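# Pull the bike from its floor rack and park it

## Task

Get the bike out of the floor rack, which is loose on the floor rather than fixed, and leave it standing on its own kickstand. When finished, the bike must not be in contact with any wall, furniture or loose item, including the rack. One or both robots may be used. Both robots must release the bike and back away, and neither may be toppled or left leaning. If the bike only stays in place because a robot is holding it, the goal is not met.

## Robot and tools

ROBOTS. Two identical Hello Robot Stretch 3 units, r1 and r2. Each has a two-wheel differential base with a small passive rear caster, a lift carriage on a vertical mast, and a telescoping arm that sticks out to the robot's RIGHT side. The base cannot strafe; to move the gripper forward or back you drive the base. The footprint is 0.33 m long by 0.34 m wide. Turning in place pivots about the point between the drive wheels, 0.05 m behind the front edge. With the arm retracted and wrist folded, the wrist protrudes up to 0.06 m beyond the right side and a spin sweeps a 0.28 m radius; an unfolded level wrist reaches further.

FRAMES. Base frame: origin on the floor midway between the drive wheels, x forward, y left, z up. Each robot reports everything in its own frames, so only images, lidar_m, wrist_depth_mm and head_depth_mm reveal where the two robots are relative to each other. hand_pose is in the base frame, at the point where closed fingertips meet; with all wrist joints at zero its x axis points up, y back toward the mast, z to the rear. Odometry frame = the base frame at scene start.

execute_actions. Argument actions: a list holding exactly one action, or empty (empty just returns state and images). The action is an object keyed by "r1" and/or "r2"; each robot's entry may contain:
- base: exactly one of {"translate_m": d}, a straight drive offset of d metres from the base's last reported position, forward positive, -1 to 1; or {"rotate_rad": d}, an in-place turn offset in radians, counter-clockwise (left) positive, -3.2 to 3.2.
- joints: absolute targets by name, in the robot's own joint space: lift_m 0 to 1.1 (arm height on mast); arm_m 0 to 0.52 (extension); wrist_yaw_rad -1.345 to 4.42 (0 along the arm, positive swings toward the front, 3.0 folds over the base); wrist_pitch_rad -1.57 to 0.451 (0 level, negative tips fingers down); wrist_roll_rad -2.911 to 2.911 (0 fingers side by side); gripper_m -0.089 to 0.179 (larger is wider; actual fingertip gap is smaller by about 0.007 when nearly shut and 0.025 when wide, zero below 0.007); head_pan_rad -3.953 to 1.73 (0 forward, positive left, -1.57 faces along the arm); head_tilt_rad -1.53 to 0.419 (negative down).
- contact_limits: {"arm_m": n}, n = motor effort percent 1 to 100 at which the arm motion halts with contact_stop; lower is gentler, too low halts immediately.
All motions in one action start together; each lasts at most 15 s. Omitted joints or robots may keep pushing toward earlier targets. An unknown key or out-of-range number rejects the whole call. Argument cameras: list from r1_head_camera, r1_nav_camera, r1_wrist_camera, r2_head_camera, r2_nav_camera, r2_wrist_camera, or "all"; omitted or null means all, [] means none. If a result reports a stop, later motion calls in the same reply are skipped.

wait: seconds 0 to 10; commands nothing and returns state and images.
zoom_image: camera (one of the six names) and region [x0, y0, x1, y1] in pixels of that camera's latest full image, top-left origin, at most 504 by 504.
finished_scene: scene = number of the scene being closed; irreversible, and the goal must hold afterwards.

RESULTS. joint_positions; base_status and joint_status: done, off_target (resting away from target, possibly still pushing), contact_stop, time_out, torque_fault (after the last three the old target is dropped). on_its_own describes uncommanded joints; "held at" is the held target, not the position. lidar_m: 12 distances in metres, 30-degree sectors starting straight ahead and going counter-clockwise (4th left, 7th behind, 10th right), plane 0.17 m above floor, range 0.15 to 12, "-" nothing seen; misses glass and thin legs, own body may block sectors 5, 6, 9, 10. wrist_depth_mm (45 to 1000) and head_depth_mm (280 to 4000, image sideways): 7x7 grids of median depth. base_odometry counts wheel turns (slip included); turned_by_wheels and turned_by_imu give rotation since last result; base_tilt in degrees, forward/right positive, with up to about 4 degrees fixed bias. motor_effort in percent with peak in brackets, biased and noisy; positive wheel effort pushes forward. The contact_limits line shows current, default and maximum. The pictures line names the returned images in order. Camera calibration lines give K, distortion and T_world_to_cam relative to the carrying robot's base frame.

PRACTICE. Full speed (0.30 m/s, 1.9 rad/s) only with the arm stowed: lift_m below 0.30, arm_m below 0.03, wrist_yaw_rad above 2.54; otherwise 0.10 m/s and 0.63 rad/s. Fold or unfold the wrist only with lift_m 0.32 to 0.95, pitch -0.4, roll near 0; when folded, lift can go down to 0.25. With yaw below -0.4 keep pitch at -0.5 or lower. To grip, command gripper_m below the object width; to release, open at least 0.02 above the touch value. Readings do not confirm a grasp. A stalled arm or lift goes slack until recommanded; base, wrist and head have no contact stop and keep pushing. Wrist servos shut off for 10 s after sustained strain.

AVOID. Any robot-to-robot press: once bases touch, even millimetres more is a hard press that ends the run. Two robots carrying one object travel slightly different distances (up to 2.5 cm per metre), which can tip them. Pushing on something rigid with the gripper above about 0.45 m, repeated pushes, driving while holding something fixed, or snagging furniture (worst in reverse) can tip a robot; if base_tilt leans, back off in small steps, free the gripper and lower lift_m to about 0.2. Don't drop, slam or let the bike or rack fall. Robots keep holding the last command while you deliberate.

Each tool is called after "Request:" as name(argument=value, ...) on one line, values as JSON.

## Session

Request:
execute_actions(actions=[{"r1":{"joints":{"head_tilt_rad":-0.7}},"r2":{"joints":{"head_tilt_rad":-0.7}}}])

Scene clock: 0.97 s.
r1.base_odometry: x=+0.000 y=+0.000 heading=+0.000 (m, m, rad; r1's odometry frame)
r1.turned_by_wheels: +0.000 (rad since the last result)
r1.turned_by_imu: +0.000 (rad since the last result)
r1.base_tilt: forward=-2.0 right=-1.8 (deg)
r1.lidar_m: 2.73 2.04 2.78 1.20 0.91 0.89 0.95 1.36 3.09 3.25 3.93 3.85
r1.head_depth_mm: 3290 3455 2569 2010 1657 1404 1217 / 3539 3563 2576 2009 1658 1403 1216 / 3753 3521 2575 2002 1641 1400 1211 / - 3572 2552 1986 1647 1385 1204 / - 3457 2513 1992 1615 1385 1195 / - 3437 2479 1962 1617 1370 1198 / - 3204 2399 1958 1601 1372 1199
r1.base_status: not commanded
r1.joint_positions: lift_m=+0.430 arm_m=+0.003 wrist_yaw_rad=+2.802 wrist_pitch_rad=-0.306 wrist_roll_rad=-0.016 gripper_m=+0.037 head_pan_rad=+0.017 head_tilt_rad=-0.691
r1.joint_status: all done
r1.motor_effort: left_wheel=+1(0) right_wheel=+0(1) lift_m=+35(36) arm_m=+0(0) wrist_yaw_rad=+0(0) wrist_pitch_rad=+6(6) wrist_roll_rad=+0(0) gripper_m=-1(0) head_pan_rad=-1(1) head_tilt_rad=-5(38) (%)
r1.hand_pose: x=+0.0578 y=+0.0756 z=+0.4689 quat_wxyz=(+0.225, +0.701, -0.010, +0.676) (m; r1's base frame)
r1.wrist_depth_mm: 868 - - - - - - / 950 - - - - - - / - - - - - - - / - - - - - - - / - 900 929 875 875 835 841 / 736 743 730 682 696 716 682 / 636 - 620 594 597 613 586
r2.base_odometry: x=+0.000 y=+0.000 heading=+0.000 (m, m, rad; r2's odometry frame)
r2.turned_by_wheels: +0.000 (rad since the last result)
r2.turned_by_imu: +0.000 (rad since the last result)
r2.base_tilt: forward=-0.3 right=+0.4 (deg)
r2.lidar_m: 0.82 0.69 0.69 0.78 1.29 1.98 2.24 3.71 4.10 1.78 6.87 1.51
r2.head_depth_mm: 1341 1635 2075 1931 1561 1315 1135 / 1141 1345 1639 1855 1575 1317 1138 / 978 1134 1330 1625 1568 1313 1146 / 867 979 1127 1330 1504 1330 1152 / 777 869 976 1124 1323 1333 1154 / 704 774 865 975 1119 1263 1156 / 644 702 774 862 971 1112 1154
r2.base_status: not commanded
r2.joint_positions: lift_m=+0.411 arm_m=+0.002 wrist_yaw_rad=+2.992 wrist_pitch_rad=-0.485 wrist_roll_rad=+0.011 gripper_m=+0.037 head_pan_rad=-0.008 head_tilt_rad=-0.691
r2.joint_status: all done
r2.motor_effort: left_wheel=+0(0) right_wheel=+0(1) lift_m=+42(41) arm_m=+0(0) wrist_yaw_rad=+1(1) wrist_pitch_rad=+9(9) wrist_roll_rad=+0(0) gripper_m=-1(2) head_pan_rad=-1(1) head_tilt_rad=-4(30) (%)
r2.hand_pose: x=+0.0110 y=+0.0665 z=+0.4090 quat_wxyz=(+0.222, +0.701, +0.117, +0.668) (m; r2's base frame)
r2.wrist_depth_mm: - - 921 797 684 598 527 / - - - 855 739 654 573 / - - - 912 801 689 620 / 824 811 804 801 810 743 651 / 684 669 - 672 685 679 647 / 592 599 - 602 597 591 601 / 532 538 - 533 521 532 522
pictures: r1_head_camera (sideways: a quarter turn clockwise sets it upright), r1_nav_camera (sideways: a quarter turn counterclockwise sets it upright), r1_wrist_camera, r2_head_camera (sideways: a quarter turn clockwise sets it upright), r2_nav_camera (sideways: a quarter turn counterclockwise sets it upright), r2_wrist_camera
camera_calibration (this result's frames):
r1_head_camera: T_world_to_cam=[[-0.64428, -0.0233608, -0.764433, 1.01964], [0.0070471, 0.99931, -0.036478, 0.050515], [0.764757, -0.0288891, -0.643671, 0.792581], [0, 0, 0, 1]] pos_world=[0.050443, -0.00376374, 1.29145]
r1_nav_camera: T_world_to_cam=[[0.602636, -0.0377206, 0.797124, -0.993789], [0.013639, -0.998249, -0.0575492, 0.126915], [0.797899, 0.0455532, -0.601067, 0.72746], [0, 0, 0, 1]] pos_world=[0.0167227, 0.0560689, 1.23673]
r1_wrist_camera: T_world_to_cam=[[0.938042, -0.346071, -0.017661, -0.0153453], [-0.184101, -0.454541, -0.871492, 0.485058], [0.29357, 0.820748, -0.490091, 0.322064], [0, 0, 0, 1]] pos_world=[0.00914595, -0.049165, 0.580294]
r2_head_camera: T_world_to_cam=[[-0.668107, 0.0557943, -0.74197, 0.986825], [0.0484922, 0.99833, 0.0314071, -0.0370882], [0.742483, -0.0149964, -0.669697, 0.828221], [0, 0, 0, 1]] pos_world=[0.0461639, -0.00561266, 1.28802]
r2_nav_camera: T_world_to_cam=[[0.666845, 0.0319562, 0.744511, -0.938677], [0.0348834, -0.999323, 0.011649, 0.037873], [0.74438, 0.018203, -0.667508, 0.821084], [0, 0, 0, 1]] pos_world=[0.0134322, 0.0528978, 1.2465]
r2_wrist_camera: T_world_to_cam=[[0.981256, -0.192585, -0.00683534, -0.000948182], [-0.130369, -0.637295, -0.759513, 0.382621], [0.141915, 0.746168, -0.650456, 0.384585], [0, 0, 0, 1]] pos_world=[-0.00376618, -0.0433056, 0.540755]
Images, in order (width x height): r1_head_camera 896x504, r1_nav_camera 672x504, r1_wrist_camera 644x364, r2_head_camera 896x504, r2_nav_camera 672x504, r2_wrist_camera 644x364.

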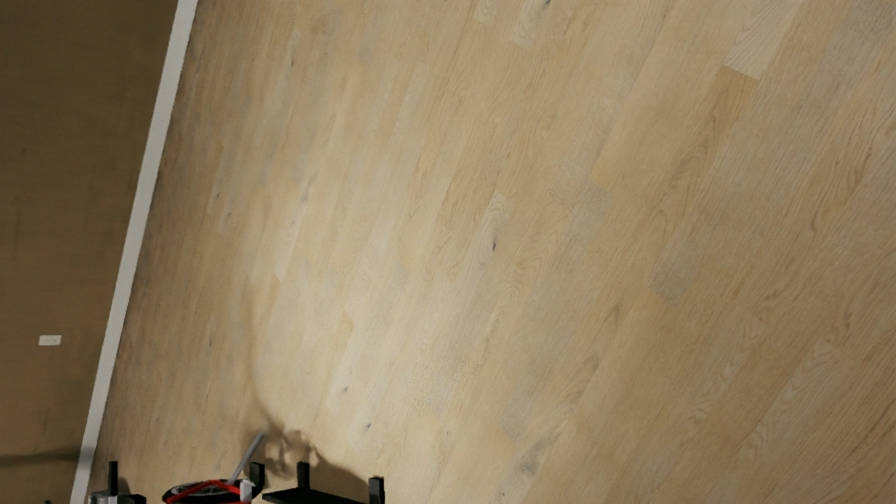

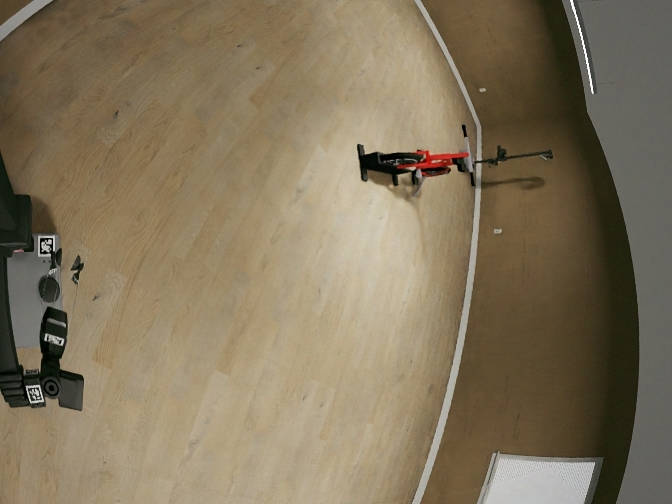

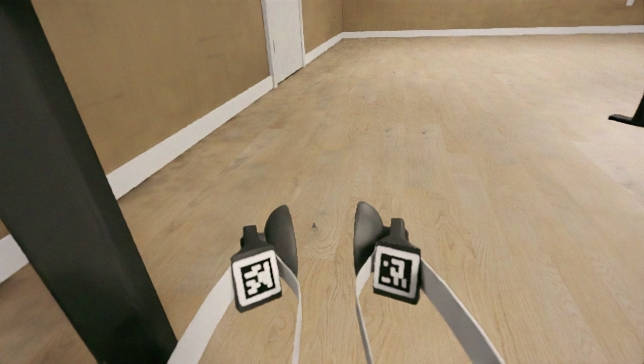

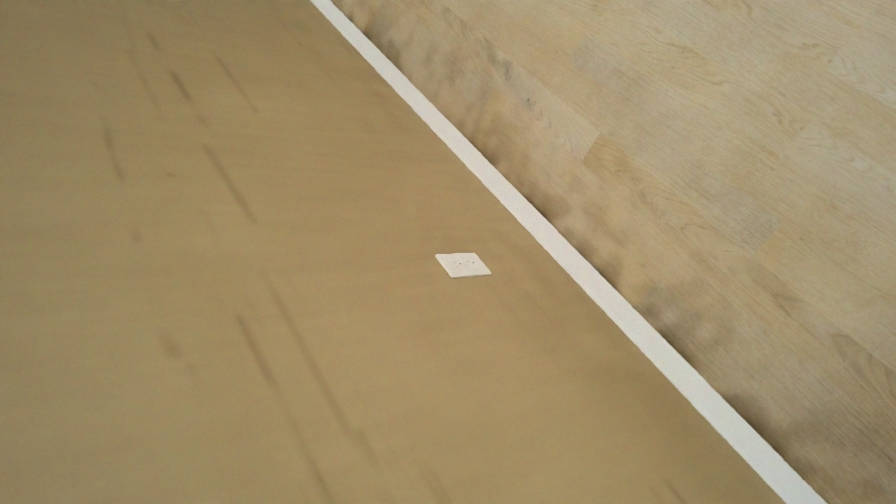

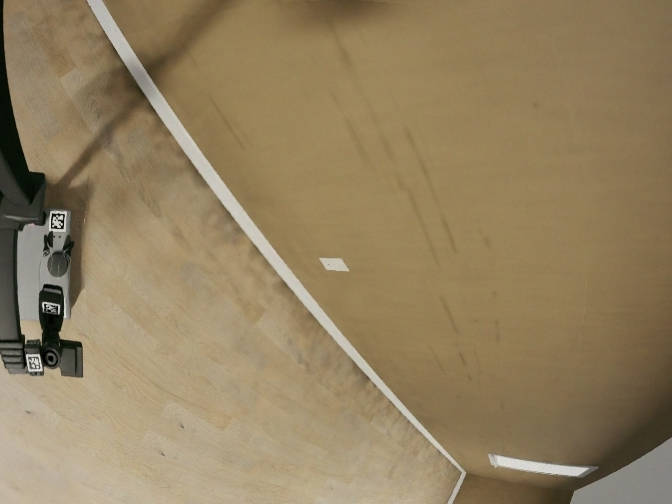

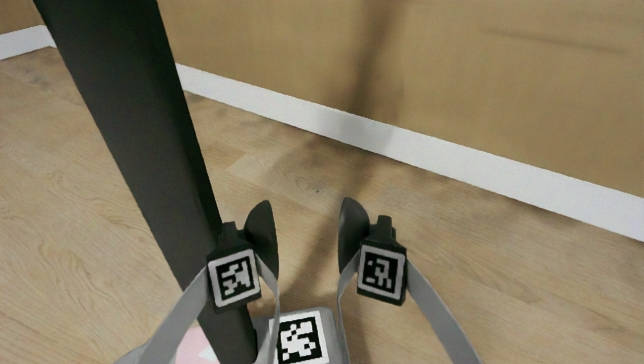

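Request:
execute_actions(actions=[{"r1":{"joints":{"head_tilt_rad":-0.5,"head_pan_rad":0.4,"lift_m":0.28,"wrist_yaw_rad":3.0,"wrist_pitch_rad":-0.4}},"r2":{"joints":{"head_tilt_rad":-0.9,"head_pan_rad":-3.0,"lift_m":0.28}}}], cameras=["r1_head_camera","r2_head_camera","r2_nav_camera"])

Scene clock: 19.33 s.
r1.base_odometry: x=+0.000 y=+0.000 heading=+0.000 (m, m, rad; r1's odometry frame)
r1.turned_by_wheels: +0.000 (rad since the last result)
r1.turned_by_imu: +0.001 (rad since the last result)
r1.base_tilt: forward=-2.0 right=-1.9 (deg)
r1.lidar_m: 2.73 2.04 2.77 1.19 0.92 0.89 0.95 1.35 3.08 3.26 3.94 3.86
r1.head_depth_mm: - - - 2652 2011 1610 1339 / - - 3862 2636 1992 1605 1342 / - - 3627 2606 1986 1598 1328 / - - 2832 2379 1987 1589 1332 / - - 3762 2581 1960 1578 1331 / - - 3724 2556 1945 1585 1314 / - - 3736 2528 1960 1568 1315
r1.base_status: not commanded
r1.joint_positions: lift_m=+0.280 arm_m=+0.003 wrist_yaw_rad=+2.997 wrist_pitch_rad=-0.414 wrist_roll_rad=-0.016 gripper_m=+0.037 head_pan_rad=+0.393 head_tilt_rad=-0.507
r1.joint_status: all done
r1.motor_effort: left_wheel=+0(1) right_wheel=-1(1) lift_m=+28(33) arm_m=+0(0) wrist_yaw_rad=+4(4) wrist_pitch_rad=+6(5) wrist_roll_rad=+0(0) gripper_m=+0(0) head_pan_rad=+3(24) head_tilt_rad=+4(18) (%)
r1.hand_pose: x=+0.0112 y=+0.0747 z=+0.2939 quat_wxyz=(+0.195, +0.695, +0.097, +0.685) (m; r1's base frame)
r1.wrist_depth_mm: 699 - - - - - - / 744 - - - - - - / 776 840 905 908 891 839 815 / 744 707 689 687 680 642 662 / 575 567 - 565 566 547 542 / 498 496 - - 464 477 458 / 434 - - - 407 404 404
r2.base_odometry: x=+0.000 y=+0.000 heading=+0.000 (m, m, rad; r2's odometry frame)
r2.turned_by_wheels: +0.000 (rad since the last result)
r2.turned_by_imu: +0.001 (rad since the last result)
r2.base_tilt: forward=-0.3 right=+0.5 (deg)
r2.lidar_m: 0.82 0.70 0.69 0.78 1.30 1.98 2.24 3.71 4.10 1.78 6.86 1.52
r2.head_depth_mm: 2027 2208 1892 1590 1378 1221 1123 / 2238 2349 1901 1607 1390 1240 - / 2474 2388 1911 1617 1396 1265 - / 2750 2407 1950 1630 1403 1252 - / 2972 2393 1920 1622 1406 1234 - / 3160 2427 1948 1644 1408 1238 1117 / 3168 2430 1932 1648 1411 1242 1104
r2.base_status: not commanded
r2.joint_positions: lift_m=+0.281 arm_m=+0.002 wrist_yaw_rad=+2.992 wrist_pitch_rad=-0.485 wrist_roll_rad=+0.011 gripper_m=+0.037 head_pan_rad=-2.993 head_tilt_rad=-0.889
r2.joint_status: all done
r2.motor_effort: left_wheel=+0(0) right_wheel=+0(0) lift_m=+25(38) arm_m=+0(1) wrist_yaw_rad=+1(0) wrist_pitch_rad=+9(9) wrist_roll_rad=+0(0) gripper_m=-1(1) head_pan_rad=-4(42) head_tilt_rad=-4(19) (%)
r2.hand_pose: x=+0.0110 y=+0.0665 z=+0.2784 quat_wxyz=(+0.222, +0.701, +0.117, +0.668) (m; r2's base frame)
r2.wrist_depth_mm: - - 941 783 672 597 539 / 958 - 938 845 731 645 576 / 772 - 752 763 735 680 598 / 611 618 612 608 616 611 613 / 528 521 - 533 517 515 514 / 468 - - - 450 451 452 / - - - - 396 397 395
pictures: r1_head_camera (sideways: a quarter turn clockwise sets it upright), r2_head_camera (sideways: a quarter turn clockwise sets it upright), r2_nav_camera (sideways: a quarter turn counterclockwise sets it upright)
camera_calibration (this result's frames):
r1_head_camera: T_world_to_cam=[[-0.452099, -0.200588, -0.869121, 1.15495], [-0.354239, 0.934626, -0.0314381, 0.0461656], [0.818609, 0.293664, -0.493599, 0.597013], [0, 0, 0, 1]] pos_world=[0.0497857, 0.0132007, 1.29993]
r2_head_camera: T_world_to_cam=[[0.799977, 0.06922, -0.596024, 0.787692], [0.103115, -0.994405, 0.0229133, -0.0263563], [-0.591104, -0.0797891, -0.802639, 1.00924], [0, 0, 0, 1]] pos_world=[-0.0308513, -0.000206417, 1.28015]
r2_nav_camera: T_world_to_cam=[[-0.785521, -0.15577, 0.598909, -0.740087], [-0.19238, 0.981316, 0.00290674, 0.0506427], [-0.588172, -0.112935, -0.800812, 1.00257], [0, 0, 0, 1]] pos_world=[0.0180723, -0.0517546, 1.24597]
Images, in order (width x height): r1_head_camera 896x504, r2_head_camera 896x504, r2_nav_camera 672x504.

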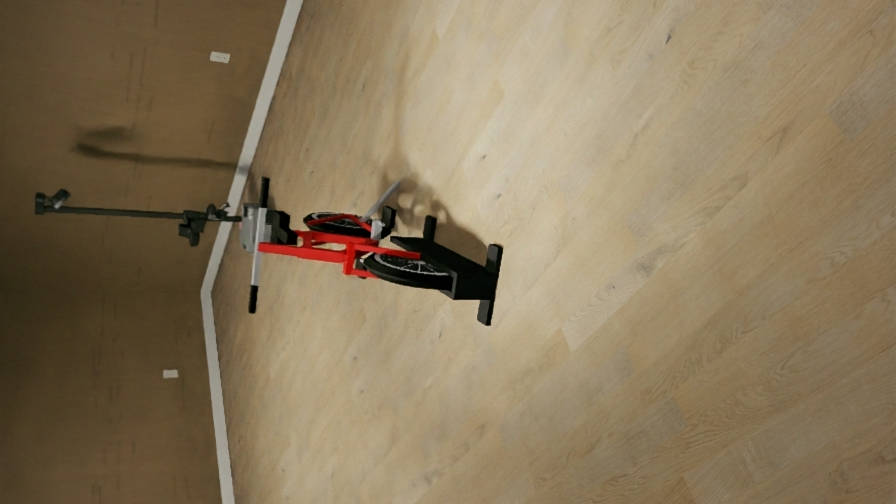

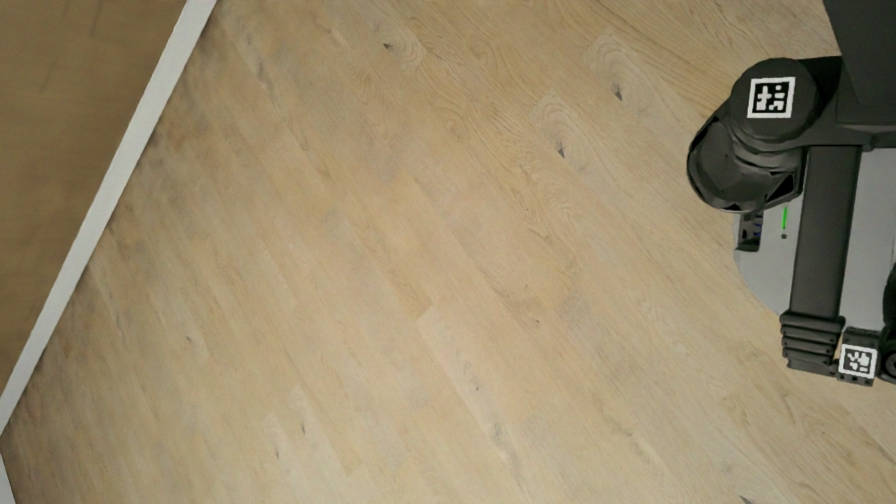

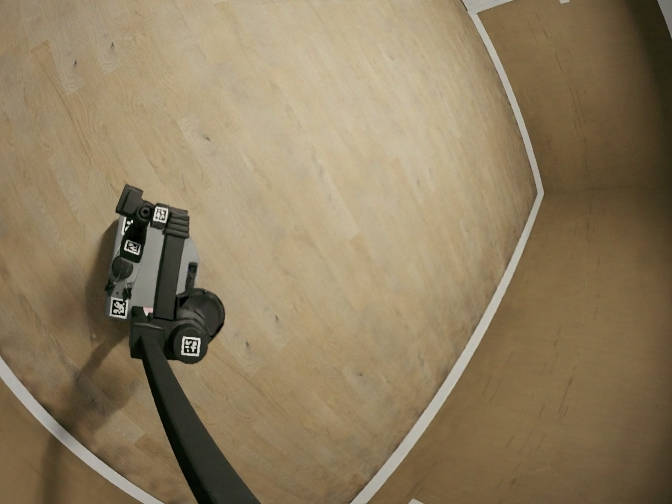

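Request:
execute_actions(actions=[{"r1":{"base":{"translate_m":1.0},"joints":{"head_pan_rad":0.3,"head_tilt_rad":-0.7}}}], cameras=[])

Request:
execute_actions(actions=[{"r1":{"base":{"translate_m":1.0},"joints":{"head_pan_rad":0.9,"head_tilt_rad":-0.8}}}], cameras=["r1_head_camera","r1_nav_camera"])

Scene clock: 56.23 s.
r1.base_odometry: x=+1.000 y=+0.000 heading=+0.000 (m, m, rad; r1's odometry frame)
r1.turned_by_wheels: +0.000 (rad since the last result)
r1.turned_by_imu: -0.002 (rad since the last result)
r1.base_tilt: forward=-2.0 right=-1.8 (deg)
r1.lidar_m: 3.19 1.17 5.09 2.32 1.77 1.73 1.82 2.60 3.62 3.86 3.10 3.02
r1.head_depth_mm: 2965 3186 2580 2018 1662 1395 1215 / 3196 3334 2534 1997 1659 1399 1214 / 3575 3489 2550 2000 1638 1389 1209 / 3934 3458 2512 1989 1630 1398 1207 / - 3430 2507 1970 1624 1376 1196 / - 3345 1977 1855 1615 1371 1200 / - 3399 2281 1569 1535 1369 1189
r1.base_status: done
r1.joint_positions: lift_m=+0.280 arm_m=+0.003 wrist_yaw_rad=+2.998 wrist_pitch_rad=-0.414 wrist_roll_rad=-0.016 gripper_m=+0.037 head_pan_rad=+0.307 head_tilt_rad=-0.692
r1.joint_status: all done
r1.motor_effort: left_wheel=+1(11) right_wheel=-1(6) lift_m=+28(29) arm_m=+0(0) wrist_yaw_rad=+3(3) wrist_pitch_rad=+6(5) wrist_roll_rad=+0(0) gripper_m=+0(0) head_pan_rad=-3(12) head_tilt_rad=-5(21) (%)
r1.hand_pose: x=+0.0110 y=+0.0747 z=+0.2938 quat_wxyz=(+0.194, +0.695, +0.097, +0.686) (m; r1's base frame)
r1.wrist_depth_mm: - - - - - - - / - - - - - - 918 / 967 930 891 896 840 817 825 / 730 700 690 690 674 663 649 / 594 593 - 561 577 551 526 / 491 510 - - 454 465 466 / 440 - - - 406 405 400
r2.base_odometry: x=+0.000 y=+0.000 heading=+0.000 (m, m, rad; r2's odometry frame)
r2.turned_by_wheels: +0.000 (rad since the last result)
r2.turned_by_imu: +0.001 (rad since the last result)
r2.base_tilt: forward=-0.4 right=+0.5 (deg)
r2.lidar_m: 0.82 0.69 0.69 0.79 1.29 1.98 2.24 3.71 4.09 1.78 6.90 1.51
r2.head_depth_mm: 2040 2203 1911 1606 1389 1229 1118 / 2242 2350 1915 1598 1380 1249 - / 2515 2364 1916 1623 1394 1262 - / 2707 2394 1920 1613 1397 1255 - / 3003 2399 1939 1631 1400 1239 - / 3130 2411 1929 1632 1404 1236 1114 / 3179 2423 1951 1640 1409 1251 1108
r2.base_status: not commanded
r2.joint_positions: lift_m=+0.281 arm_m=+0.002 wrist_yaw_rad=+2.992 wrist_pitch_rad=-0.485 wrist_roll_rad=+0.011 gripper_m=+0.037 head_pan_rad=-2.993 head_tilt_rad=-0.889
r2.joint_status: not commanded
r2.motor_effort: left_wheel=+0(0) right_wheel=+0(0) lift_m=+25(25) arm_m=+0(0) wrist_yaw_rad=+0(0) wrist_pitch_rad=+9(9) wrist_roll_rad=+0(0) gripper_m=-1(1) head_pan_rad=-4(4) head_tilt_rad=-4(4) (%)
r2.hand_pose: x=+0.0110 y=+0.0665 z=+0.2784 quat_wxyz=(+0.222, +0.701, +0.117, +0.668) (m; r2's base frame)
r2.wrist_depth_mm: - - 926 792 683 601 541 / 972 - 912 860 731 644 560 / 751 - 731 738 733 677 609 / 617 612 613 609 606 614 610 / 521 526 - 532 529 525 514 / 462 - - - 446 449 450 / - - - - 397 398 398
pictures: none
No camera images: the call's "cameras" was empty. Leave "cameras" out to get every camera's image.

Scene clock: 61.40 s.
r1.base_odometry: x=+2.000 y=+0.000 heading=+0.000 (m, m, rad; r1's odometry frame)
r1.turned_by_wheels: +0.000 (rad since the last result)
r1.turned_by_imu: -0.003 (rad since the last result)
r1.base_tilt: forward=-1.9 right=-1.8 (deg)
r1.lidar_m: 2.32 1.15 0.78 0.73 2.63 2.56 2.69 3.85 4.17 2.97 2.26 2.20
r1.head_depth_mm: - 2706 2192 1818 1530 1335 1173 / - 2782 2191 1797 1534 1331 1169 / 3862 2784 2180 1750 1522 1316 1167 / 3782 2747 2170 1512 1489 1315 1167 / 3721 2726 2144 1419 1478 1310 1158 / 3721 2717 2145 1370 1343 1302 1155 / 3721 2681 2131 1057 1200 1278 1150
r1.base_status: done
r1.joint_positions: lift_m=+0.280 arm_m=+0.003 wrist_yaw_rad=+2.998 wrist_pitch_rad=-0.414 wrist_roll_rad=-0.016 gripper_m=+0.037 head_pan_rad=+0.893 head_tilt_rad=-0.790
r1.joint_status: all done
r1.motor_effort: left_wheel=+2(12) right_wheel=-1(5) lift_m=+28(29) arm_m=+0(0) wrist_yaw_rad=+2(3) wrist_pitch_rad=+5(6) wrist_roll_rad=+0(0) gripper_m=+0(1) head_pan_rad=+3(30) head_tilt_rad=-5(20) (%)
r1.hand_pose: x=+0.0110 y=+0.0747 z=+0.2938 quat_wxyz=(+0.194, +0.695, +0.097, +0.686) (m; r1's base frame)
r1.wrist_depth_mm: - - - 727 - 865 966 / - - 727 777 859 968 - / 956 903 800 789 827 870 849 / 722 719 693 684 666 661 661 / 591 585 - 572 563 547 544 / 494 509 - - 459 466 464 / 432 - - - 409 402 398
r2.base_odometry: x=+0.000 y=+0.000 heading=+0.000 (m, m, rad; r2's odometry frame)
r2.turned_by_wheels: +0.000 (rad since the last result)
r2.turned_by_imu: +0.001 (rad since the last result)
r2.base_tilt: forward=-0.3 right=+0.5 (deg)
r2.lidar_m: 0.82 0.69 0.69 0.79 1.30 1.98 2.24 3.73 4.10 1.78 2.98 1.51
r2.head_depth_mm: 2037 2206 1899 1587 1382 1216 1125 / 2255 2372 1902 1597 1384 1249 - / 2505 2359 1919 1616 1391 1264 - / 2767 2392 1938 1608 1398 1254 - / 2978 2396 1939 1628 1404 1231 - / 3151 2399 1933 1637 1411 1237 1119 / 3218 2430 1961 1647 1419 1243 1112
r2.base_status: not commanded
r2.joint_positions: lift_m=+0.281 arm_m=+0.002 wrist_yaw_rad=+2.992 wrist_pitch_rad=-0.485 wrist_roll_rad=+0.011 gripper_m=+0.037 head_pan_rad=-2.993 head_tilt_rad=-0.889
r2.joint_status: not commanded
r2.motor_effort: left_wheel=+0(0) right_wheel=+0(1) lift_m=+25(25) arm_m=+0(0) wrist_yaw_rad=-1(0) wrist_pitch_rad=+9(9) wrist_roll_rad=+0(0) gripper_m=+0(1) head_pan_rad=-3(3) head_tilt_rad=-4(4) (%)
r2.hand_pose: x=+0.0110 y=+0.0665 z=+0.2784 quat_wxyz=(+0.222, +0.701, +0.117, +0.668) (m; r2's base frame)
r2.wrist_depth_mm: - - 930 777 682 597 533 / 957 - 942 855 745 636 565 / 758 - 746 747 755 676 613 / 613 611 627 606 611 610 612 / 522 529 - 534 525 519 519 / 468 - - - 451 452 452 / - - - - 401 397 401
pictures: r1_head_camera (sideways: a quarter turn clockwise sets it upright), r1_nav_camera (sideways: a quarter turn counterclockwise sets it upright)
camera_calibration (this result's frames):
r1_head_camera: T_world_to_cam=[[-0.440355, -0.566491, -0.696546, 0.929916], [-0.765305, 0.642502, -0.0387132, 0.0581316], [0.469463, 0.516023, -0.716467, 0.889067], [0, 0, 0, 1]] pos_world=[0.0365973, 0.0306601, 1.28697]
r1_nav_camera: T_world_to_cam=[[0.462766, 0.498086, 0.73332, -0.909771], [0.771812, -0.633299, -0.0569065, 0.121446], [0.436067, 0.59232, -0.677498, 0.829089], [0, 0, 0, 1]] pos_world=[-0.0342609, 0.0389706, 1.23577]
Images, in order (width x height): r1_head_camera 896x504, r1_nav_camera 672x504.

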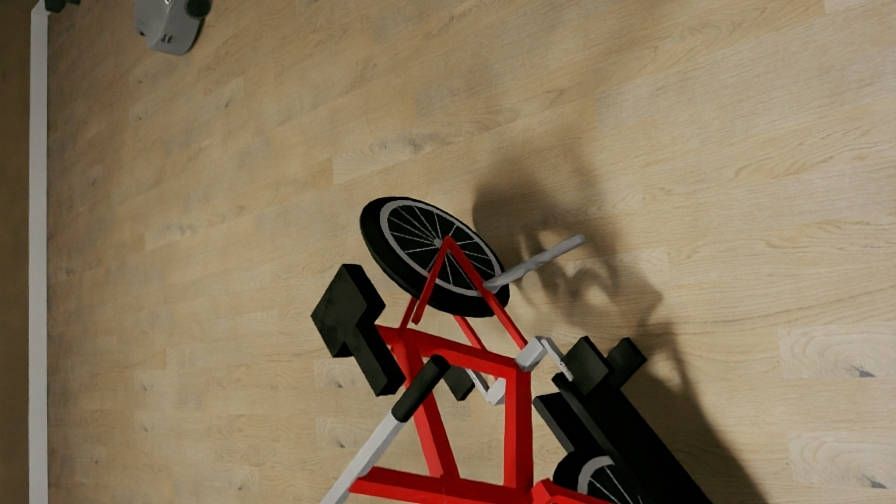

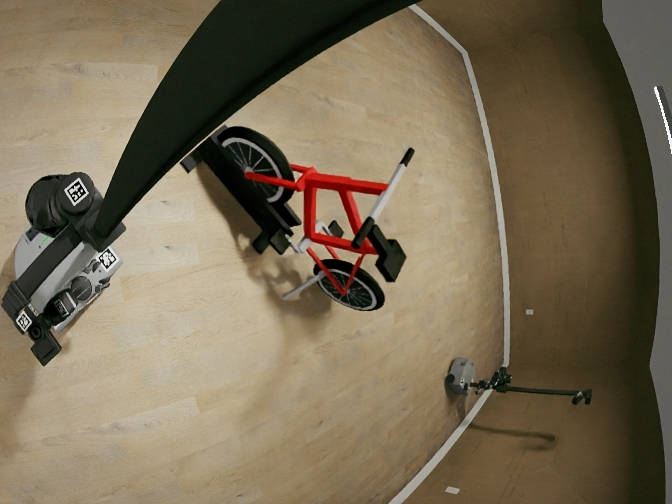

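Request:
execute_actions(actions=[{"r1":{"base":{"translate_m":0.5}}}], cameras=[])

Request:
execute_actions(actions=[{"r1":{"base":{"rotate_rad":3.14},"joints":{"head_pan_rad":-1.57,"head_tilt_rad":-0.9}}}], cameras=[])

Request:
execute_actions(actions=[{"r1":{"joints":{"lift_m":0.4,"wrist_yaw_rad":0,"wrist_pitch_rad":-0.4,"gripper_m":0.08}}}], cameras=[])

Request:
execute_actions(actions=[{"r1":{"joints":{"lift_m":0.29,"wrist_pitch_rad":-0.03,"arm_m":0.2}}}], cameras=["r1_head_camera","r1_wrist_camera"])

Scene clock: 77.80 s.
r1.base_odometry: x=+2.500 y=+0.000 heading=+0.000 (m, m, rad; r1's odometry frame)
r1.turned_by_wheels: +0.000 (rad since the last result)
r1.turned_by_imu: -0.001 (rad since the last result)
r1.base_tilt: forward=-1.9 right=-1.8 (deg)
r1.lidar_m: 1.88 2.54 0.84 0.73 0.80 2.97 3.14 4.48 4.44 2.41 1.83 1.79
r1.head_depth_mm: 3346 2603 2198 1804 1530 1330 1176 / 3746 2528 2202 1798 1527 1326 1166 / 3671 2774 2157 1787 1527 1316 1169 / 3635 2737 2150 1779 1512 1319 1161 / 3649 2703 2139 1776 1503 1314 1151 / 3584 2692 2138 1769 1426 1308 1160 / 3525 2661 2112 1751 1254 1274 1147
r1.base_status: done
r1.joint_positions: lift_m=+0.280 arm_m=+0.003 wrist_yaw_rad=+2.998 wrist_pitch_rad=-0.414 wrist_roll_rad=-0.016 gripper_m=+0.037 head_pan_rad=+0.893 head_tilt_rad=-0.790
r1.joint_status: not commanded
r1.motor_effort: left_wheel=+2(12) right_wheel=-1(6) lift_m=+29(28) arm_m=+0(0) wrist_yaw_rad=+2(3) wrist_pitch_rad=+6(5) wrist_roll_rad=+0(0) gripper_m=+1(1) head_pan_rad=+3(3) head_tilt_rad=-5(5) (%)
r1.hand_pose: x=+0.0110 y=+0.0747 z=+0.2937 quat_wxyz=(+0.194, +0.695, +0.097, +0.686) (m; r1's base frame)
r1.wrist_depth_mm: 632 - - 807 820 - - / 677 - 780 834 913 - - / 702 756 826 875 853 839 817 / 712 722 701 698 684 669 662 / 590 587 - 555 563 545 545 / 496 503 - - 462 469 462 / 438 - - - 413 409 397
r2.base_odometry: x=+0.000 y=+0.000 heading=+0.000 (m, m, rad; r2's odometry frame)
r2.turned_by_wheels: +0.000 (rad since the last result)
r2.turned_by_imu: +0.001 (rad since the last result)
r2.base_tilt: forward=-0.3 right=+0.4 (deg)
r2.lidar_m: 0.82 0.69 0.69 0.79 1.29 1.98 2.24 3.70 4.10 1.78 2.55 1.51
r2.head_depth_mm: 2030 2212 1892 1605 1375 1219 1124 / 2244 2355 1909 1597 1383 1240 - / 2500 2370 1925 1622 1399 1268 - / 2758 2383 1921 1627 1398 1246 - / 2985 2387 1953 1624 1392 1231 - / 3152 2416 1950 1620 1413 1233 1109 / 3242 2434 1973 1637 1421 1249 1107
r2.base_status: not commanded
r2.joint_positions: lift_m=+0.281 arm_m=+0.002 wrist_yaw_rad=+2.992 wrist_pitch_rad=-0.485 wrist_roll_rad=+0.011 gripper_m=+0.037 head_pan_rad=-2.993 head_tilt_rad=-0.889
r2.joint_status: not commanded
r2.motor_effort: left_wheel=+0(0) right_wheel=+0(0) lift_m=+25(25) arm_m=-1(0) wrist_yaw_rad=+0(1) wrist_pitch_rad=+9(9) wrist_roll_rad=+0(0) gripper_m=-1(1) head_pan_rad=-3(3) head_tilt_rad=-4(4) (%)
r2.hand_pose: x=+0.0110 y=+0.0665 z=+0.2784 quat_wxyz=(+0.222, +0.701, +0.117, +0.668) (m; r2's base frame)
r2.wrist_depth_mm: - - 932 794 676 594 531 / 978 - 940 838 730 655 569 / 758 - 739 739 735 682 609 / 623 604 608 607 621 614 609 / 522 526 - 543 523 522 518 / 464 - - - 454 451 451 / - - - - 400 398 394
pictures: none
No camera images: the call's "cameras" was empty. Leave "cameras" out to get every camera's image.

Scene clock: 80.97 s.
r1.base_odometry: x=+2.500 y=+0.000 heading=+3.140 (m, m, rad; r1's odometry frame)
r1.turned_by_wheels: +3.140 (rad since the last result)
r1.turned_by_imu: +3.169 (rad since the last result)
r1.base_tilt: forward=-2.0 right=-1.8 (deg)
r1.lidar_m: 3.12 4.33 4.44 2.46 1.84 1.78 1.87 2.54 0.85 0.73 0.80 2.97
r1.head_depth_mm: 2979 2349 1942 1624 1453 1275 1142 / 2899 2320 1932 1322 1437 1277 1141 / 2898 2295 1918 1281 1411 1265 1156 / 2899 2281 1898 1292 1399 1264 1152 / 2830 2248 1892 1351 1367 1258 1147 / 2804 2257 1857 1340 1348 1251 1119 / 2806 2250 1811 1169 1335 1243 1126
r1.base_status: done
r1.joint_positions: lift_m=+0.280 arm_m=+0.003 wrist_yaw_rad=+2.998 wrist_pitch_rad=-0.414 wrist_roll_rad=-0.016 gripper_m=+0.037 head_pan_rad=-1.563 head_tilt_rad=-0.889
r1.joint_status: all done
r1.motor_effort: left_wheel=-3(12) right_wheel=+2(10) lift_m=+28(29) arm_m=+0(0) wrist_yaw_rad=+2(3) wrist_pitch_rad=+6(5) wrist_roll_rad=+0(0) gripper_m=-1(0) head_pan_rad=-3(34) head_tilt_rad=-5(18) (%)
r1.hand_pose: x=+0.0110 y=+0.0746 z=+0.2937 quat_wxyz=(+0.194, +0.695, +0.097, +0.686) (m; r1's base frame)
r1.wrist_depth_mm: - - - - - - - / - - - - - - - / 951 913 911 847 839 846 841 / 724 705 687 676 688 673 651 / 589 576 - 560 573 551 538 / 491 514 - - 463 462 461 / 445 - - - 407 400 403
r2.base_odometry: x=+0.000 y=+0.000 heading=+0.000 (m, m, rad; r2's odometry frame)
r2.turned_by_wheels: +0.000 (rad since the last result)
r2.turned_by_imu: +0.001 (rad since the last result)
r2.base_tilt: forward=-0.4 right=+0.5 (deg)
r2.lidar_m: 0.82 0.70 0.69 0.78 1.29 1.98 2.24 3.71 4.10 1.78 2.56 1.51
r2.head_depth_mm: 2045 2209 1905 1605 1384 1218 1117 / 2208 2350 1896 1606 1389 1249 - / 2510 2368 1926 1611 1380 1269 - / 2738 2361 1930 1609 1406 1255 - / 2964 2402 1941 1627 1403 1243 - / 3181 2449 1936 1643 1410 1241 1110 / 3184 2431 1953 1646 1415 1245 1107
r2.base_status: not commanded
r2.joint_positions: lift_m=+0.281 arm_m=+0.002 wrist_yaw_rad=+2.992 wrist_pitch_rad=-0.485 wrist_roll_rad=+0.011 gripper_m=+0.037 head_pan_rad=-2.993 head_tilt_rad=-0.889
r2.joint_status: not commanded
r2.motor_effort: left_wheel=+0(0) right_wheel=+1(0) lift_m=+25(25) arm_m=+0(1) wrist_yaw_rad=+0(0) wrist_pitch_rad=+9(9) wrist_roll_rad=+0(0) gripper_m=-1(1) head_pan_rad=-4(4) head_tilt_rad=-4(5) (%)
r2.hand_pose: x=+0.0110 y=+0.0665 z=+0.2784 quat_wxyz=(+0.222, +0.701, +0.117, +0.668) (m; r2's base frame)
r2.wrist_depth_mm: - - 917 789 675 589 535 / 988 - 923 860 729 650 573 / 756 - 748 739 737 683 598 / 629 619 615 621 617 613 601 / 537 529 - 539 517 516 514 / 471 - - - 452 452 457 / - - - - 399 399 400
pictures: none
No camera images: the call's "cameras" was empty. Leave "cameras" out to get every camera's image.

Scene clock: 83.47 s.
r1.base_odometry: x=+2.500 y=+0.000 heading=+3.140 (m, m, rad; r1's odometry frame)
r1.turned_by_wheels: +0.000 (rad since the last result)
r1.turned_by_imu: +0.000 (rad since the last result)
r1.base_tilt: forward=-2.0 right=-1.9 (deg)
r1.lidar_m: 3.10 4.37 4.44 2.47 1.84 1.78 1.87 2.54 0.84 0.73 0.80 2.97
r1.head_depth_mm: 2965 2326 1925 1622 1443 1284 1143 / 2901 2343 1933 1328 1427 1274 1155 / 2936 2310 1920 1284 1410 1266 1176 / 2891 2278 1898 1286 1399 1265 - / 2858 2289 1897 1358 1366 1253 1135 / 2841 2280 1874 1342 1349 1254 1123 / 2805 2218 1823 1174 1331 1243 1119
r1.base_status: not commanded
r1.joint_positions: lift_m=+0.400 arm_m=+0.003 wrist_yaw_rad=+0.003 wrist_pitch_rad=-0.414 wrist_roll_rad=-0.016 gripper_m=+0.080 head_pan_rad=-1.563 head_tilt_rad=-0.889
r1.joint_status: all done
r1.motor_effort: left_wheel=-3(3) right_wheel=+2(2) lift_m=+43(44) arm_m=+0(0) wrist_yaw_rad=-3(2) wrist_pitch_rad=+5(6) wrist_roll_rad=+0(0) gripper_m=+0(80) head_pan_rad=-3(3) head_tilt_rad=-6(6) (%)
r1.hand_pose: x=-0.0207 y=-0.3728 z=+0.4132 quat_wxyz=(+0.698, +0.148, -0.686, -0.143) (m; r1's base frame)
r1.wrist_depth_mm: - - - - - - - / - 513 - - 576 614 - / 500 552 - 705 610 653 - / 555 592 665 814 688 830 840 / 610 635 658 715 724 706 697 / 620 621 601 611 590 590 597 / 537 537 530 527 524 535 516
r2.base_odometry: x=+0.000 y=+0.000 heading=+0.000 (m, m, rad; r2's odometry frame)
r2.turned_by_wheels: +0.000 (rad since the last result)
r2.turned_by_imu: +0.000 (rad since the last result)
r2.base_tilt: forward=-0.4 right=+0.5 (deg)
r2.lidar_m: 0.82 0.69 0.69 0.79 1.30 1.98 2.24 3.71 4.10 1.78 2.56 1.52
r2.head_depth_mm: 2051 2218 1881 1591 1395 1216 1120 / 2255 2349 1897 1606 1392 1243 - / 2475 2374 1917 1614 1399 1267 - / 2763 2389 1933 1620 1397 1241 - / 2984 2390 1934 1626 1398 1234 - / 3203 2405 1940 1651 1404 1245 1114 / 3146 2445 1963 1631 1411 1241 1103
r2.base_status: not commanded
r2.joint_positions: lift_m=+0.281 arm_m=+0.002 wrist_yaw_rad=+2.992 wrist_pitch_rad=-0.485 wrist_roll_rad=+0.011 gripper_m=+0.037 head_pan_rad=-2.993 head_tilt_rad=-0.889
r2.joint_status: not commanded
r2.motor_effort: left_wheel=+0(0) right_wheel=+1(1) lift_m=+25(24) arm_m=+0(0) wrist_yaw_rad=+0(0) wrist_pitch_rad=+9(9) wrist_roll_rad=+0(0) gripper_m=-1(1) head_pan_rad=-4(3) head_tilt_rad=-4(5) (%)
r2.hand_pose: x=+0.0110 y=+0.0665 z=+0.2784 quat_wxyz=(+0.222, +0.701, +0.117, +0.668) (m; r2's base frame)
r2.wrist_depth_mm: - - 928 772 681 603 530 / 970 - 946 838 745 644 570 / 761 - 760 726 743 679 601 / 614 614 607 618 603 613 609 / 525 521 - 541 519 524 522 / 467 - - - 446 445 448 / - - - - 401 395 401
pictures: none
No camera images: the call's "cameras" was empty. Leave "cameras" out to get every camera's image.

Scene clock: 86.17 s.
r1.base_odometry: x=+2.500 y=+0.000 heading=+3.140 (m, m, rad; r1's odometry frame)
r1.turned_by_wheels: +0.000 (rad since the last result)
r1.turned_by_imu: +0.000 (rad since the last result)
r1.base_tilt: forward=-2.0 right=-1.8 (deg)
r1.lidar_m: 3.09 4.35 4.43 2.46 1.84 1.78 1.86 2.54 0.85 0.73 0.80 2.97
r1.head_depth_mm: 2908 2375 1950 1627 1446 1274 1146 / 2912 2342 1929 1316 1434 1276 1137 / 2922 2310 1920 1289 1413 1285 1137 / 2858 2283 1906 1288 1411 1206 1135 / 2841 2275 1885 1360 1363 1258 1128 / 2818 2253 1869 1338 1347 1243 1125 / 2812 2249 1826 1167 1332 1244 1121
r1.base_status: not commanded
r1.joint_positions: lift_m=+0.290 arm_m=+0.200 wrist_yaw_rad=+0.002 wrist_pitch_rad=-0.057 wrist_roll_rad=-0.016 gripper_m=+0.080 head_pan_rad=-1.563 head_tilt_rad=-0.889
r1.joint_status: all done
r1.motor_effort: left_wheel=-3(3) right_wheel=+2(2) lift_m=+28(38) arm_m=+3(5) wrist_yaw_rad=-2(3) wrist_pitch_rad=+10(10) wrist_roll_rad=+0(0) gripper_m=+0(0) head_pan_rad=-3(2) head_tilt_rad=-6(6) (%)
r1.hand_pose: x=-0.0209 y=-0.5991 z=+0.3904 quat_wxyz=(+0.713, +0.021, -0.701, -0.019) (m; r1's base frame)
r1.wrist_depth_mm: 291 - - 310 286 - - / - - 329 - - - - / - - - 407 - - - / 324 - - - - 389 420 / 365 356 - 534 934 408 424 / 345 820 387 690 414 425 457 / 358 391 442 552 440 453 535
r2.base_odometry: x=+0.000 y=+0.000 heading=+0.000 (m, m, rad; r2's odometry frame)
r2.turned_by_wheels: +0.000 (rad since the last result)
r2.turned_by_imu: +0.000 (rad since the last result)
r2.base_tilt: forward=-0.4 right=+0.5 (deg)
r2.lidar_m: 0.82 0.69 0.69 0.79 1.29 1.98 2.24 3.72 4.08 1.78 2.56 1.51
r2.head_depth_mm: 2040 2195 1899 1602 1378 1219 1123 / 2216 2342 1907 1605 1378 1242 - / 2483 2357 1922 1609 1390 1263 - / 2766 2375 1949 1621 1395 1250 - / 3026 2386 1952 1629 1405 1233 - / 3098 2413 1938 1628 1404 1242 1117 / 3208 2414 1980 1642 1415 1238 1109
r2.base_status: not commanded
r2.joint_positions: lift_m=+0.281 arm_m=+0.002 wrist_yaw_rad=+2.992 wrist_pitch_rad=-0.485 wrist_roll_rad=+0.011 gripper_m=+0.037 head_pan_rad=-2.993 head_tilt_rad=-0.889
r2.joint_status: not commanded
r2.motor_effort: left_wheel=+0(0) right_wheel=+0(0) lift_m=+25(25) arm_m=-1(0) wrist_yaw_rad=+0(1) wrist_pitch_rad=+9(9) wrist_roll_rad=+0(0) gripper_m=-1(1) head_pan_rad=-3(4) head_tilt_rad=-4(4) (%)
r2.hand_pose: x=+0.0110 y=+0.0665 z=+0.2784 quat_wxyz=(+0.222, +0.701, +0.117, +0.668) (m; r2's base frame)
r2.wrist_depth_mm: - - 921 793 686 605 536 / 968 - 948 868 741 642 564 / 746 - 739 757 748 675 611 / 620 617 618 622 616 609 605 / 525 519 - 540 512 518 519 / 467 - - - 453 452 449 / - - - - 399 399 400
pictures: r1_head_camera (sideways: a quarter turn clockwise sets it upright), r1_wrist_camera
camera_calibration (this result's frames):
r1_head_camera: T_world_to_cam=[[-0.0182891, 0.782494, -0.62239, 0.830713], [0.999138, -0.00890141, -0.0405512, 0.0497562], [-0.0372712, -0.622595, -0.781656, 0.976932], [0, 0, 0, 1]] pos_world=[0.00189114, -0.0413531, 1.28267]
r1_wrist_camera: T_world_to_cam=[[-0.999772, 0.00627062, -0.0204169, -0.00474213], [0.0213446, 0.25938, -0.965539, 0.564296], [-0.000758794, -0.965755, -0.259455, -0.306029], [0, 0, 0, 1]] pos_world=[-0.017018, -0.441887, 0.465352]
Images, in order (width x height): r1_head_camera 896x504, r1_wrist_camera 644x364.

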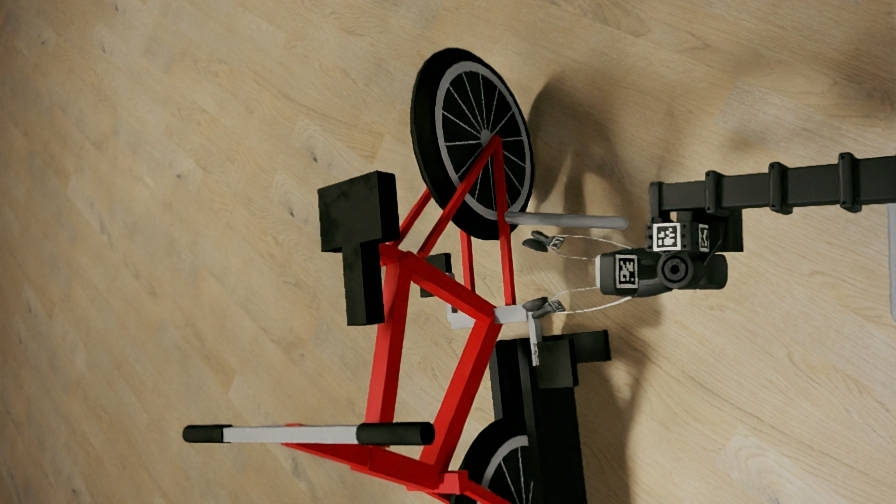

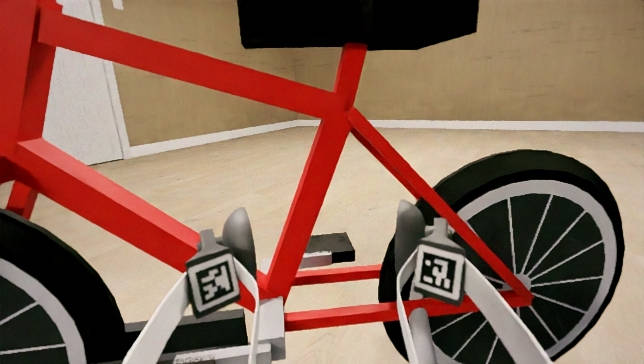

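Request:
execute_actions(actions=[{"r1":{"base":{"translate_m":0.025},"joints":{"arm_m":0.42,"gripper_m":0.075}}}], cameras=["r1_wrist_camera"])

Scene clock: 94.70 s.
r1.base_odometry: x=+2.475 y=+0.000 heading=+3.140 (m, m, rad; r1's odometry frame)
r1.turned_by_wheels: +0.000 (rad since the last result)
r1.turned_by_imu: +0.000 (rad since the last result)
r1.base_tilt: forward=-2.0 right=-1.8 (deg)
r1.lidar_m: 3.09 4.32 4.43 2.49 1.86 1.81 1.89 2.57 0.85 0.74 0.80 2.95
r1.head_depth_mm: 2971 2333 1959 1616 1442 1279 1143 / 2953 2335 1913 1307 1433 1276 1143 / 2904 2306 1872 1313 1416 1282 1147 / 2880 2305 1895 1321 1376 1260 1131 / 2865 2272 1881 1361 1365 1256 1129 / 2804 2239 1782 1341 1353 1248 1125 / 2777 2232 1864 1170 1327 1243 1120
r1.base_status: done
r1.joint_positions: lift_m=+0.290 arm_m=+0.420 wrist_yaw_rad=-0.016 wrist_pitch_rad=-0.060 wrist_roll_rad=-0.016 gripper_m=+0.075 head_pan_rad=-1.563 head_tilt_rad=-0.889
r1.joint_status: all done
r1.on_its_own: wrist_yaw_rad is at rest, and its effort (+15) is outside its rest range (-12 to +12)
r1.motor_effort: left_wheel=-10(10) right_wheel=+11(11) lift_m=+29(29) arm_m=+2(4) wrist_yaw_rad=+15(16) wrist_pitch_rad=+12(12) wrist_roll_rad=+0(0) gripper_m=-3(33) head_pan_rad=-2(2) head_tilt_rad=-6(6) (%)
r1.hand_pose: x=-0.0256 y=-0.8189 z=+0.3896 quat_wxyz=(+0.713, +0.016, -0.701, -0.027) (m; r1's base frame)
r1.wrist_depth_mm: 118 121 - - 146 - - / - 126 131 138 149 - - / - - - 143 148 - - / - - - - 156 125 - / - - - 179 162 185 944 / 796 784 719 166 715 250 189 / 634 636 598 172 571 547 193
r2.base_odometry: x=+0.000 y=+0.000 heading=+0.000 (m, m, rad; r2's odometry frame)
r2.turned_by_wheels: +0.000 (rad since the last result)
r2.turned_by_imu: +0.001 (rad since the last result)
r2.base_tilt: forward=-0.4 right=+0.5 (deg)
r2.lidar_m: 0.82 0.69 0.69 0.79 1.30 1.98 2.24 3.72 4.10 1.78 2.58 1.51
r2.head_depth_mm: 2031 2204 1901 1606 1382 1212 1125 / 2231 2330 1897 1601 1390 1248 - / 2489 2346 1910 1614 1389 1273 - / 2799 2352 1923 1624 1399 1261 - / 3019 2399 1941 1633 1403 1238 - / 3154 2396 1958 1640 1410 1230 1114 / 3176 2399 1962 1644 1417 1246 1108
r2.base_status: not commanded
r2.joint_positions: lift_m=+0.281 arm_m=+0.002 wrist_yaw_rad=+2.992 wrist_pitch_rad=-0.485 wrist_roll_rad=+0.011 gripper_m=+0.037 head_pan_rad=-2.993 head_tilt_rad=-0.889
r2.joint_status: not commanded
r2.motor_effort: left_wheel=+0(0) right_wheel=+1(0) lift_m=+25(25) arm_m=+0(1) wrist_yaw_rad=+1(0) wrist_pitch_rad=+9(9) wrist_roll_rad=+0(0) gripper_m=-1(1) head_pan_rad=-3(3) head_tilt_rad=-5(5) (%)
r2.hand_pose: x=+0.0110 y=+0.0665 z=+0.2784 quat_wxyz=(+0.222, +0.701, +0.117, +0.668) (m; r2's base frame)
r2.wrist_depth_mm: - - 926 784 672 585 528 / 992 - 921 843 743 643 565 / 761 - 753 743 732 686 608 / 624 610 624 619 615 618 617 / 521 526 - 534 516 519 516 / 470 - - - 450 447 453 / - - - - 398 399 395
pictures: r1_wrist_camera
camera_calibration (this result's frames):
r1_wrist_camera: T_world_to_cam=[[-0.999485, 0.0247512, -0.0203995, 0.0070695], [0.0261814, 0.262178, -0.964664, 0.622643], [-0.0185283, -0.964702, -0.262691, -0.516879], [0, 0, 0, 1]] pos_world=[-0.0188127, -0.662052, 0.465007]
Images, in order (width x height): r1_wrist_camera 644x364.

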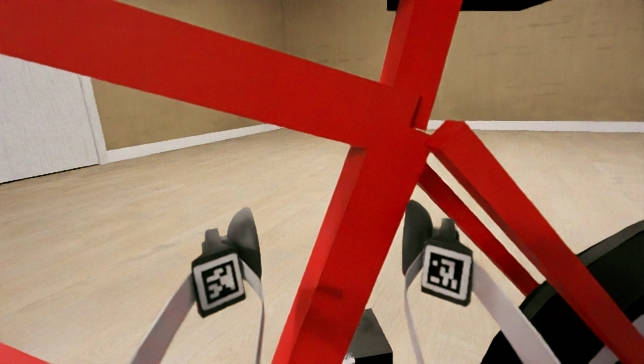

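Request:
execute_actions(actions=[{"r1":{"joints":{"gripper_m":-0.03}}}], cameras=[])

Request:
execute_actions(actions=[{"r1":{"base":{"translate_m":-0.15}}}], cameras=["r1_head_camera","r1_wrist_camera"])

Scene clock: 102.17 s.
r1.base_odometry: x=+2.475 y=+0.000 heading=+3.140 (m, m, rad; r1's odometry frame)
r1.turned_by_wheels: +0.000 (rad since the last result)
r1.turned_by_imu: +0.001 (rad since the last result)
r1.base_tilt: forward=-1.9 right=-1.9 (deg)
r1.lidar_m: 3.08 4.34 4.43 2.50 1.86 1.81 1.89 2.56 0.85 0.74 0.79 2.95
r1.head_depth_mm: 2982 2352 1936 1619 1442 1279 1146 / 2942 2341 1930 1308 1439 1269 1147 / 2905 2289 1874 1316 1420 1279 1140 / 2885 2296 1898 1296 1379 1260 1136 / 2835 2272 1883 1361 1361 1258 1130 / 2809 2242 1801 1337 1351 1247 1124 / 2803 2239 1850 1174 1331 1247 1119
r1.base_status: not commanded
r1.joint_positions: lift_m=+0.290 arm_m=+0.420 wrist_yaw_rad=-0.077 wrist_pitch_rad=-0.061 wrist_roll_rad=+0.023 gripper_m=-0.029 head_pan_rad=-1.563 head_tilt_rad=-0.889
r1.joint_status: all done
r1.on_its_own: wrist_yaw_rad is held at -0.063, not at your +0.000, by its stall guard, which is not easing now; wrist_yaw_rad is at rest, and its effort (+13) is outside its rest range (-12 to +12)
r1.motor_effort: left_wheel=-11(23) right_wheel=+12(29) lift_m=+29(28) arm_m=+3(2) wrist_yaw_rad=+13(43) wrist_pitch_rad=+13(12) wrist_roll_rad=-17(17) gripper_m=-23(99) head_pan_rad=-3(4) head_tilt_rad=-5(6) (%)
r1.hand_pose: x=-0.0410 y=-0.8182 z=+0.3892 quat_wxyz=(+0.697, -0.006, -0.715, -0.049) (m; r1's base frame)
r1.wrist_depth_mm: 117 - - - 215 - - / 120 124 133 147 - - - / - - - 147 154 - - / - - - 158 157 - - / - - - 160 893 146 208 / 851 828 807 166 687 215 203 / 679 644 602 174 576 206 203
r2.base_odometry: x=+0.000 y=+0.000 heading=+0.000 (m, m, rad; r2's odometry frame)
r2.turned_by_wheels: +0.000 (rad since the last result)
r2.turned_by_imu: +0.001 (rad since the last result)
r2.base_tilt: forward=-0.4 right=+0.5 (deg)
r2.lidar_m: 0.83 0.70 0.69 0.78 1.30 1.98 2.23 3.71 4.08 1.78 2.58 1.51
r2.head_depth_mm: 2036 2203 1910 1596 1380 1214 1119 / 2271 2347 1931 1603 1381 1244 - / 2485 2364 1914 1631 1397 1273 - / 2759 2366 1926 1622 1395 1256 - / 3005 2384 1925 1640 1392 1236 - / 3139 2379 1944 1648 1407 1238 1116 / 3162 2442 1971 1642 1416 1247 1112
r2.base_status: not commanded
r2.joint_positions: lift_m=+0.281 arm_m=+0.002 wrist_yaw_rad=+2.992 wrist_pitch_rad=-0.485 wrist_roll_rad=+0.011 gripper_m=+0.037 head_pan_rad=-2.993 head_tilt_rad=-0.889
r2.joint_status: not commanded
r2.motor_effort: left_wheel=+0(0) right_wheel=+0(0) lift_m=+25(26) arm_m=-1(0) wrist_yaw_rad=+0(0) wrist_pitch_rad=+9(9) wrist_roll_rad=+0(0) gripper_m=-1(1) head_pan_rad=-3(3) head_tilt_rad=-5(4) (%)
r2.hand_pose: x=+0.0110 y=+0.0665 z=+0.2784 quat_wxyz=(+0.222, +0.701, +0.117, +0.668) (m; r2's base frame)
r2.wrist_depth_mm: - - 932 796 669 596 527 / 982 - 945 859 733 638 565 / 752 - 746 742 755 687 603 / 622 623 609 614 614 609 609 / 519 528 - 537 516 520 522 / 470 - - - 451 447 452 / - - - - 399 402 396
pictures: none
No camera images: the call's "cameras" was empty. Leave "cameras" out to get every camera's image.

Scene clock: 105.30 s.
r1.base_odometry: x=+2.625 y=+0.000 heading=+3.139 (m, m, rad; r1's odometry frame)
r1.turned_by_wheels: +0.000 (rad since the last result)
r1.turned_by_imu: +0.002 (rad since the last result)
r1.base_tilt: forward=-1.9 right=-1.9 (deg)
r1.lidar_m: 3.21 4.51 4.50 2.32 1.73 1.68 1.76 2.44 0.87 0.76 0.82 3.07
r1.head_depth_mm: 2975 2335 1958 1619 1437 1281 1148 / 2940 2328 1937 1343 1439 1273 1145 / 2899 2319 1824 1311 1433 1278 1141 / 2902 2289 1887 1592 1373 1264 1132 / 2899 2266 1884 1548 1368 1257 1123 / 2821 2204 1080 1547 1368 1250 1123 / 2783 2246 1862 1205 1350 1242 1119
r1.base_status: done
r1.joint_positions: lift_m=+0.290 arm_m=+0.419 wrist_yaw_rad=-0.065 wrist_pitch_rad=-0.053 wrist_roll_rad=-0.005 gripper_m=-0.021 head_pan_rad=-1.563 head_tilt_rad=-0.890
r1.joint_status: not commanded
r1.on_its_own: wrist_yaw_rad is held at -0.063, not at your +0.000, by its stall guard, which is not easing now; gripper_m is held at -0.021, not at your -0.030, by its stall guard, which is not easing now
r1.motor_effort: left_wheel=-1(28) right_wheel=+0(34) lift_m=+29(29) arm_m=+5(6) wrist_yaw_rad=+2(52) wrist_pitch_rad=+9(12) wrist_roll_rad=-5(17) gripper_m=-9(27) head_pan_rad=-3(3) head_tilt_rad=-5(5) (%)
r1.hand_pose: x=-0.0380 y=-0.8183 z=+0.3913 quat_wxyz=(+0.708, -0.004, -0.705, -0.042) (m; r1's base frame)
r1.wrist_depth_mm: 138 - - - 177 - - / - 148 156 182 - - - / - - - 171 182 - - / - - - 193 185 - - / - - - - 932 232 228 / 814 818 815 195 754 234 229 / 652 636 628 199 612 229 233
r2.base_odometry: x=+0.000 y=+0.000 heading=+0.000 (m, m, rad; r2's odometry frame)
r2.turned_by_wheels: +0.000 (rad since the last result)
r2.turned_by_imu: +0.001 (rad since the last result)
r2.base_tilt: forward=-0.4 right=+0.5 (deg)
r2.lidar_m: 0.82 0.70 0.69 0.79 1.30 1.98 2.24 3.70 4.09 1.63 2.46 1.51
r2.head_depth_mm: 2030 2231 1892 1598 1388 1221 1119 / 2237 2319 1907 1607 1383 1241 - / 2473 2363 1912 1617 1392 1266 - / 2752 2364 1929 1617 1393 1252 - / 3020 2395 1939 1624 1395 1240 - / 3152 2394 1943 1634 1414 1240 1117 / 3158 2425 1954 1648 1421 1244 1108
r2.base_status: not commanded
r2.joint_positions: lift_m=+0.281 arm_m=+0.002 wrist_yaw_rad=+2.992 wrist_pitch_rad=-0.485 wrist_roll_rad=+0.011 gripper_m=+0.037 head_pan_rad=-2.993 head_tilt_rad=-0.889
r2.joint_status: not commanded
r2.motor_effort: left_wheel=+0(0) right_wheel=+0(0) lift_m=+25(25) arm_m=+0(0) wrist_yaw_rad=+0(0) wrist_pitch_rad=+9(9) wrist_roll_rad=+0(0) gripper_m=+0(1) head_pan_rad=-3(3) head_tilt_rad=-4(4) (%)
r2.hand_pose: x=+0.0110 y=+0.0665 z=+0.2784 quat_wxyz=(+0.222, +0.701, +0.117, +0.668) (m; r2's base frame)
r2.wrist_depth_mm: - - 944 778 678 597 530 / 959 - 965 860 739 648 566 / 751 - 762 761 740 694 602 / 620 615 624 609 612 601 604 / 525 520 - 534 522 521 516 / 463 - - - 452 447 447 / - - - - 405 396 397
pictures: r1_head_camera (sideways: a quarter turn clockwise sets it upright), r1_wrist_camera
camera_calibration (this result's frames):
r1_head_camera: T_world_to_cam=[[-0.0181622, 0.782792, -0.622018, 0.830229], [0.999136, -0.00904713, -0.0405591, 0.0497665], [-0.0373768, -0.622217, -0.781952, 0.977316], [0, 0, 0, 1]] pos_world=[0.00188424, -0.0413433, 1.28265]
r1_wrist_camera: T_world_to_cam=[[-0.996745, 0.0740988, -0.0317474, 0.0395545], [0.0495948, 0.253187, -0.966145, 0.61859], [-0.0635522, -0.964575, -0.256038, -0.520213], [0, 0, 0, 1]] pos_world=[-0.0243138, -0.661334, 0.46571]
Images, in order (width x height): r1_head_camera 896x504, r1_wrist_camera 644x364.

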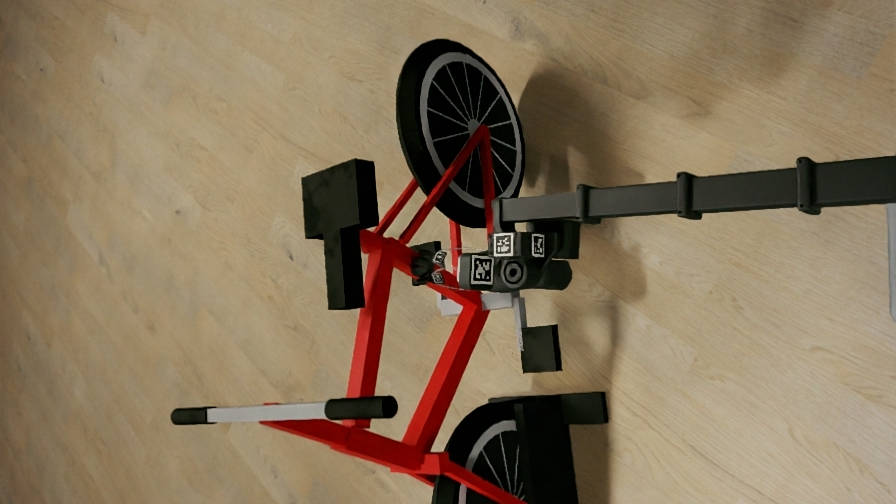

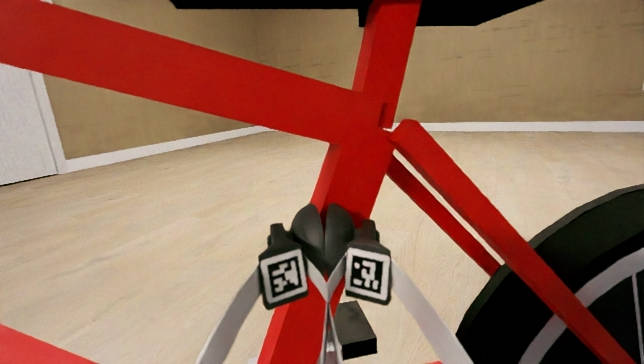

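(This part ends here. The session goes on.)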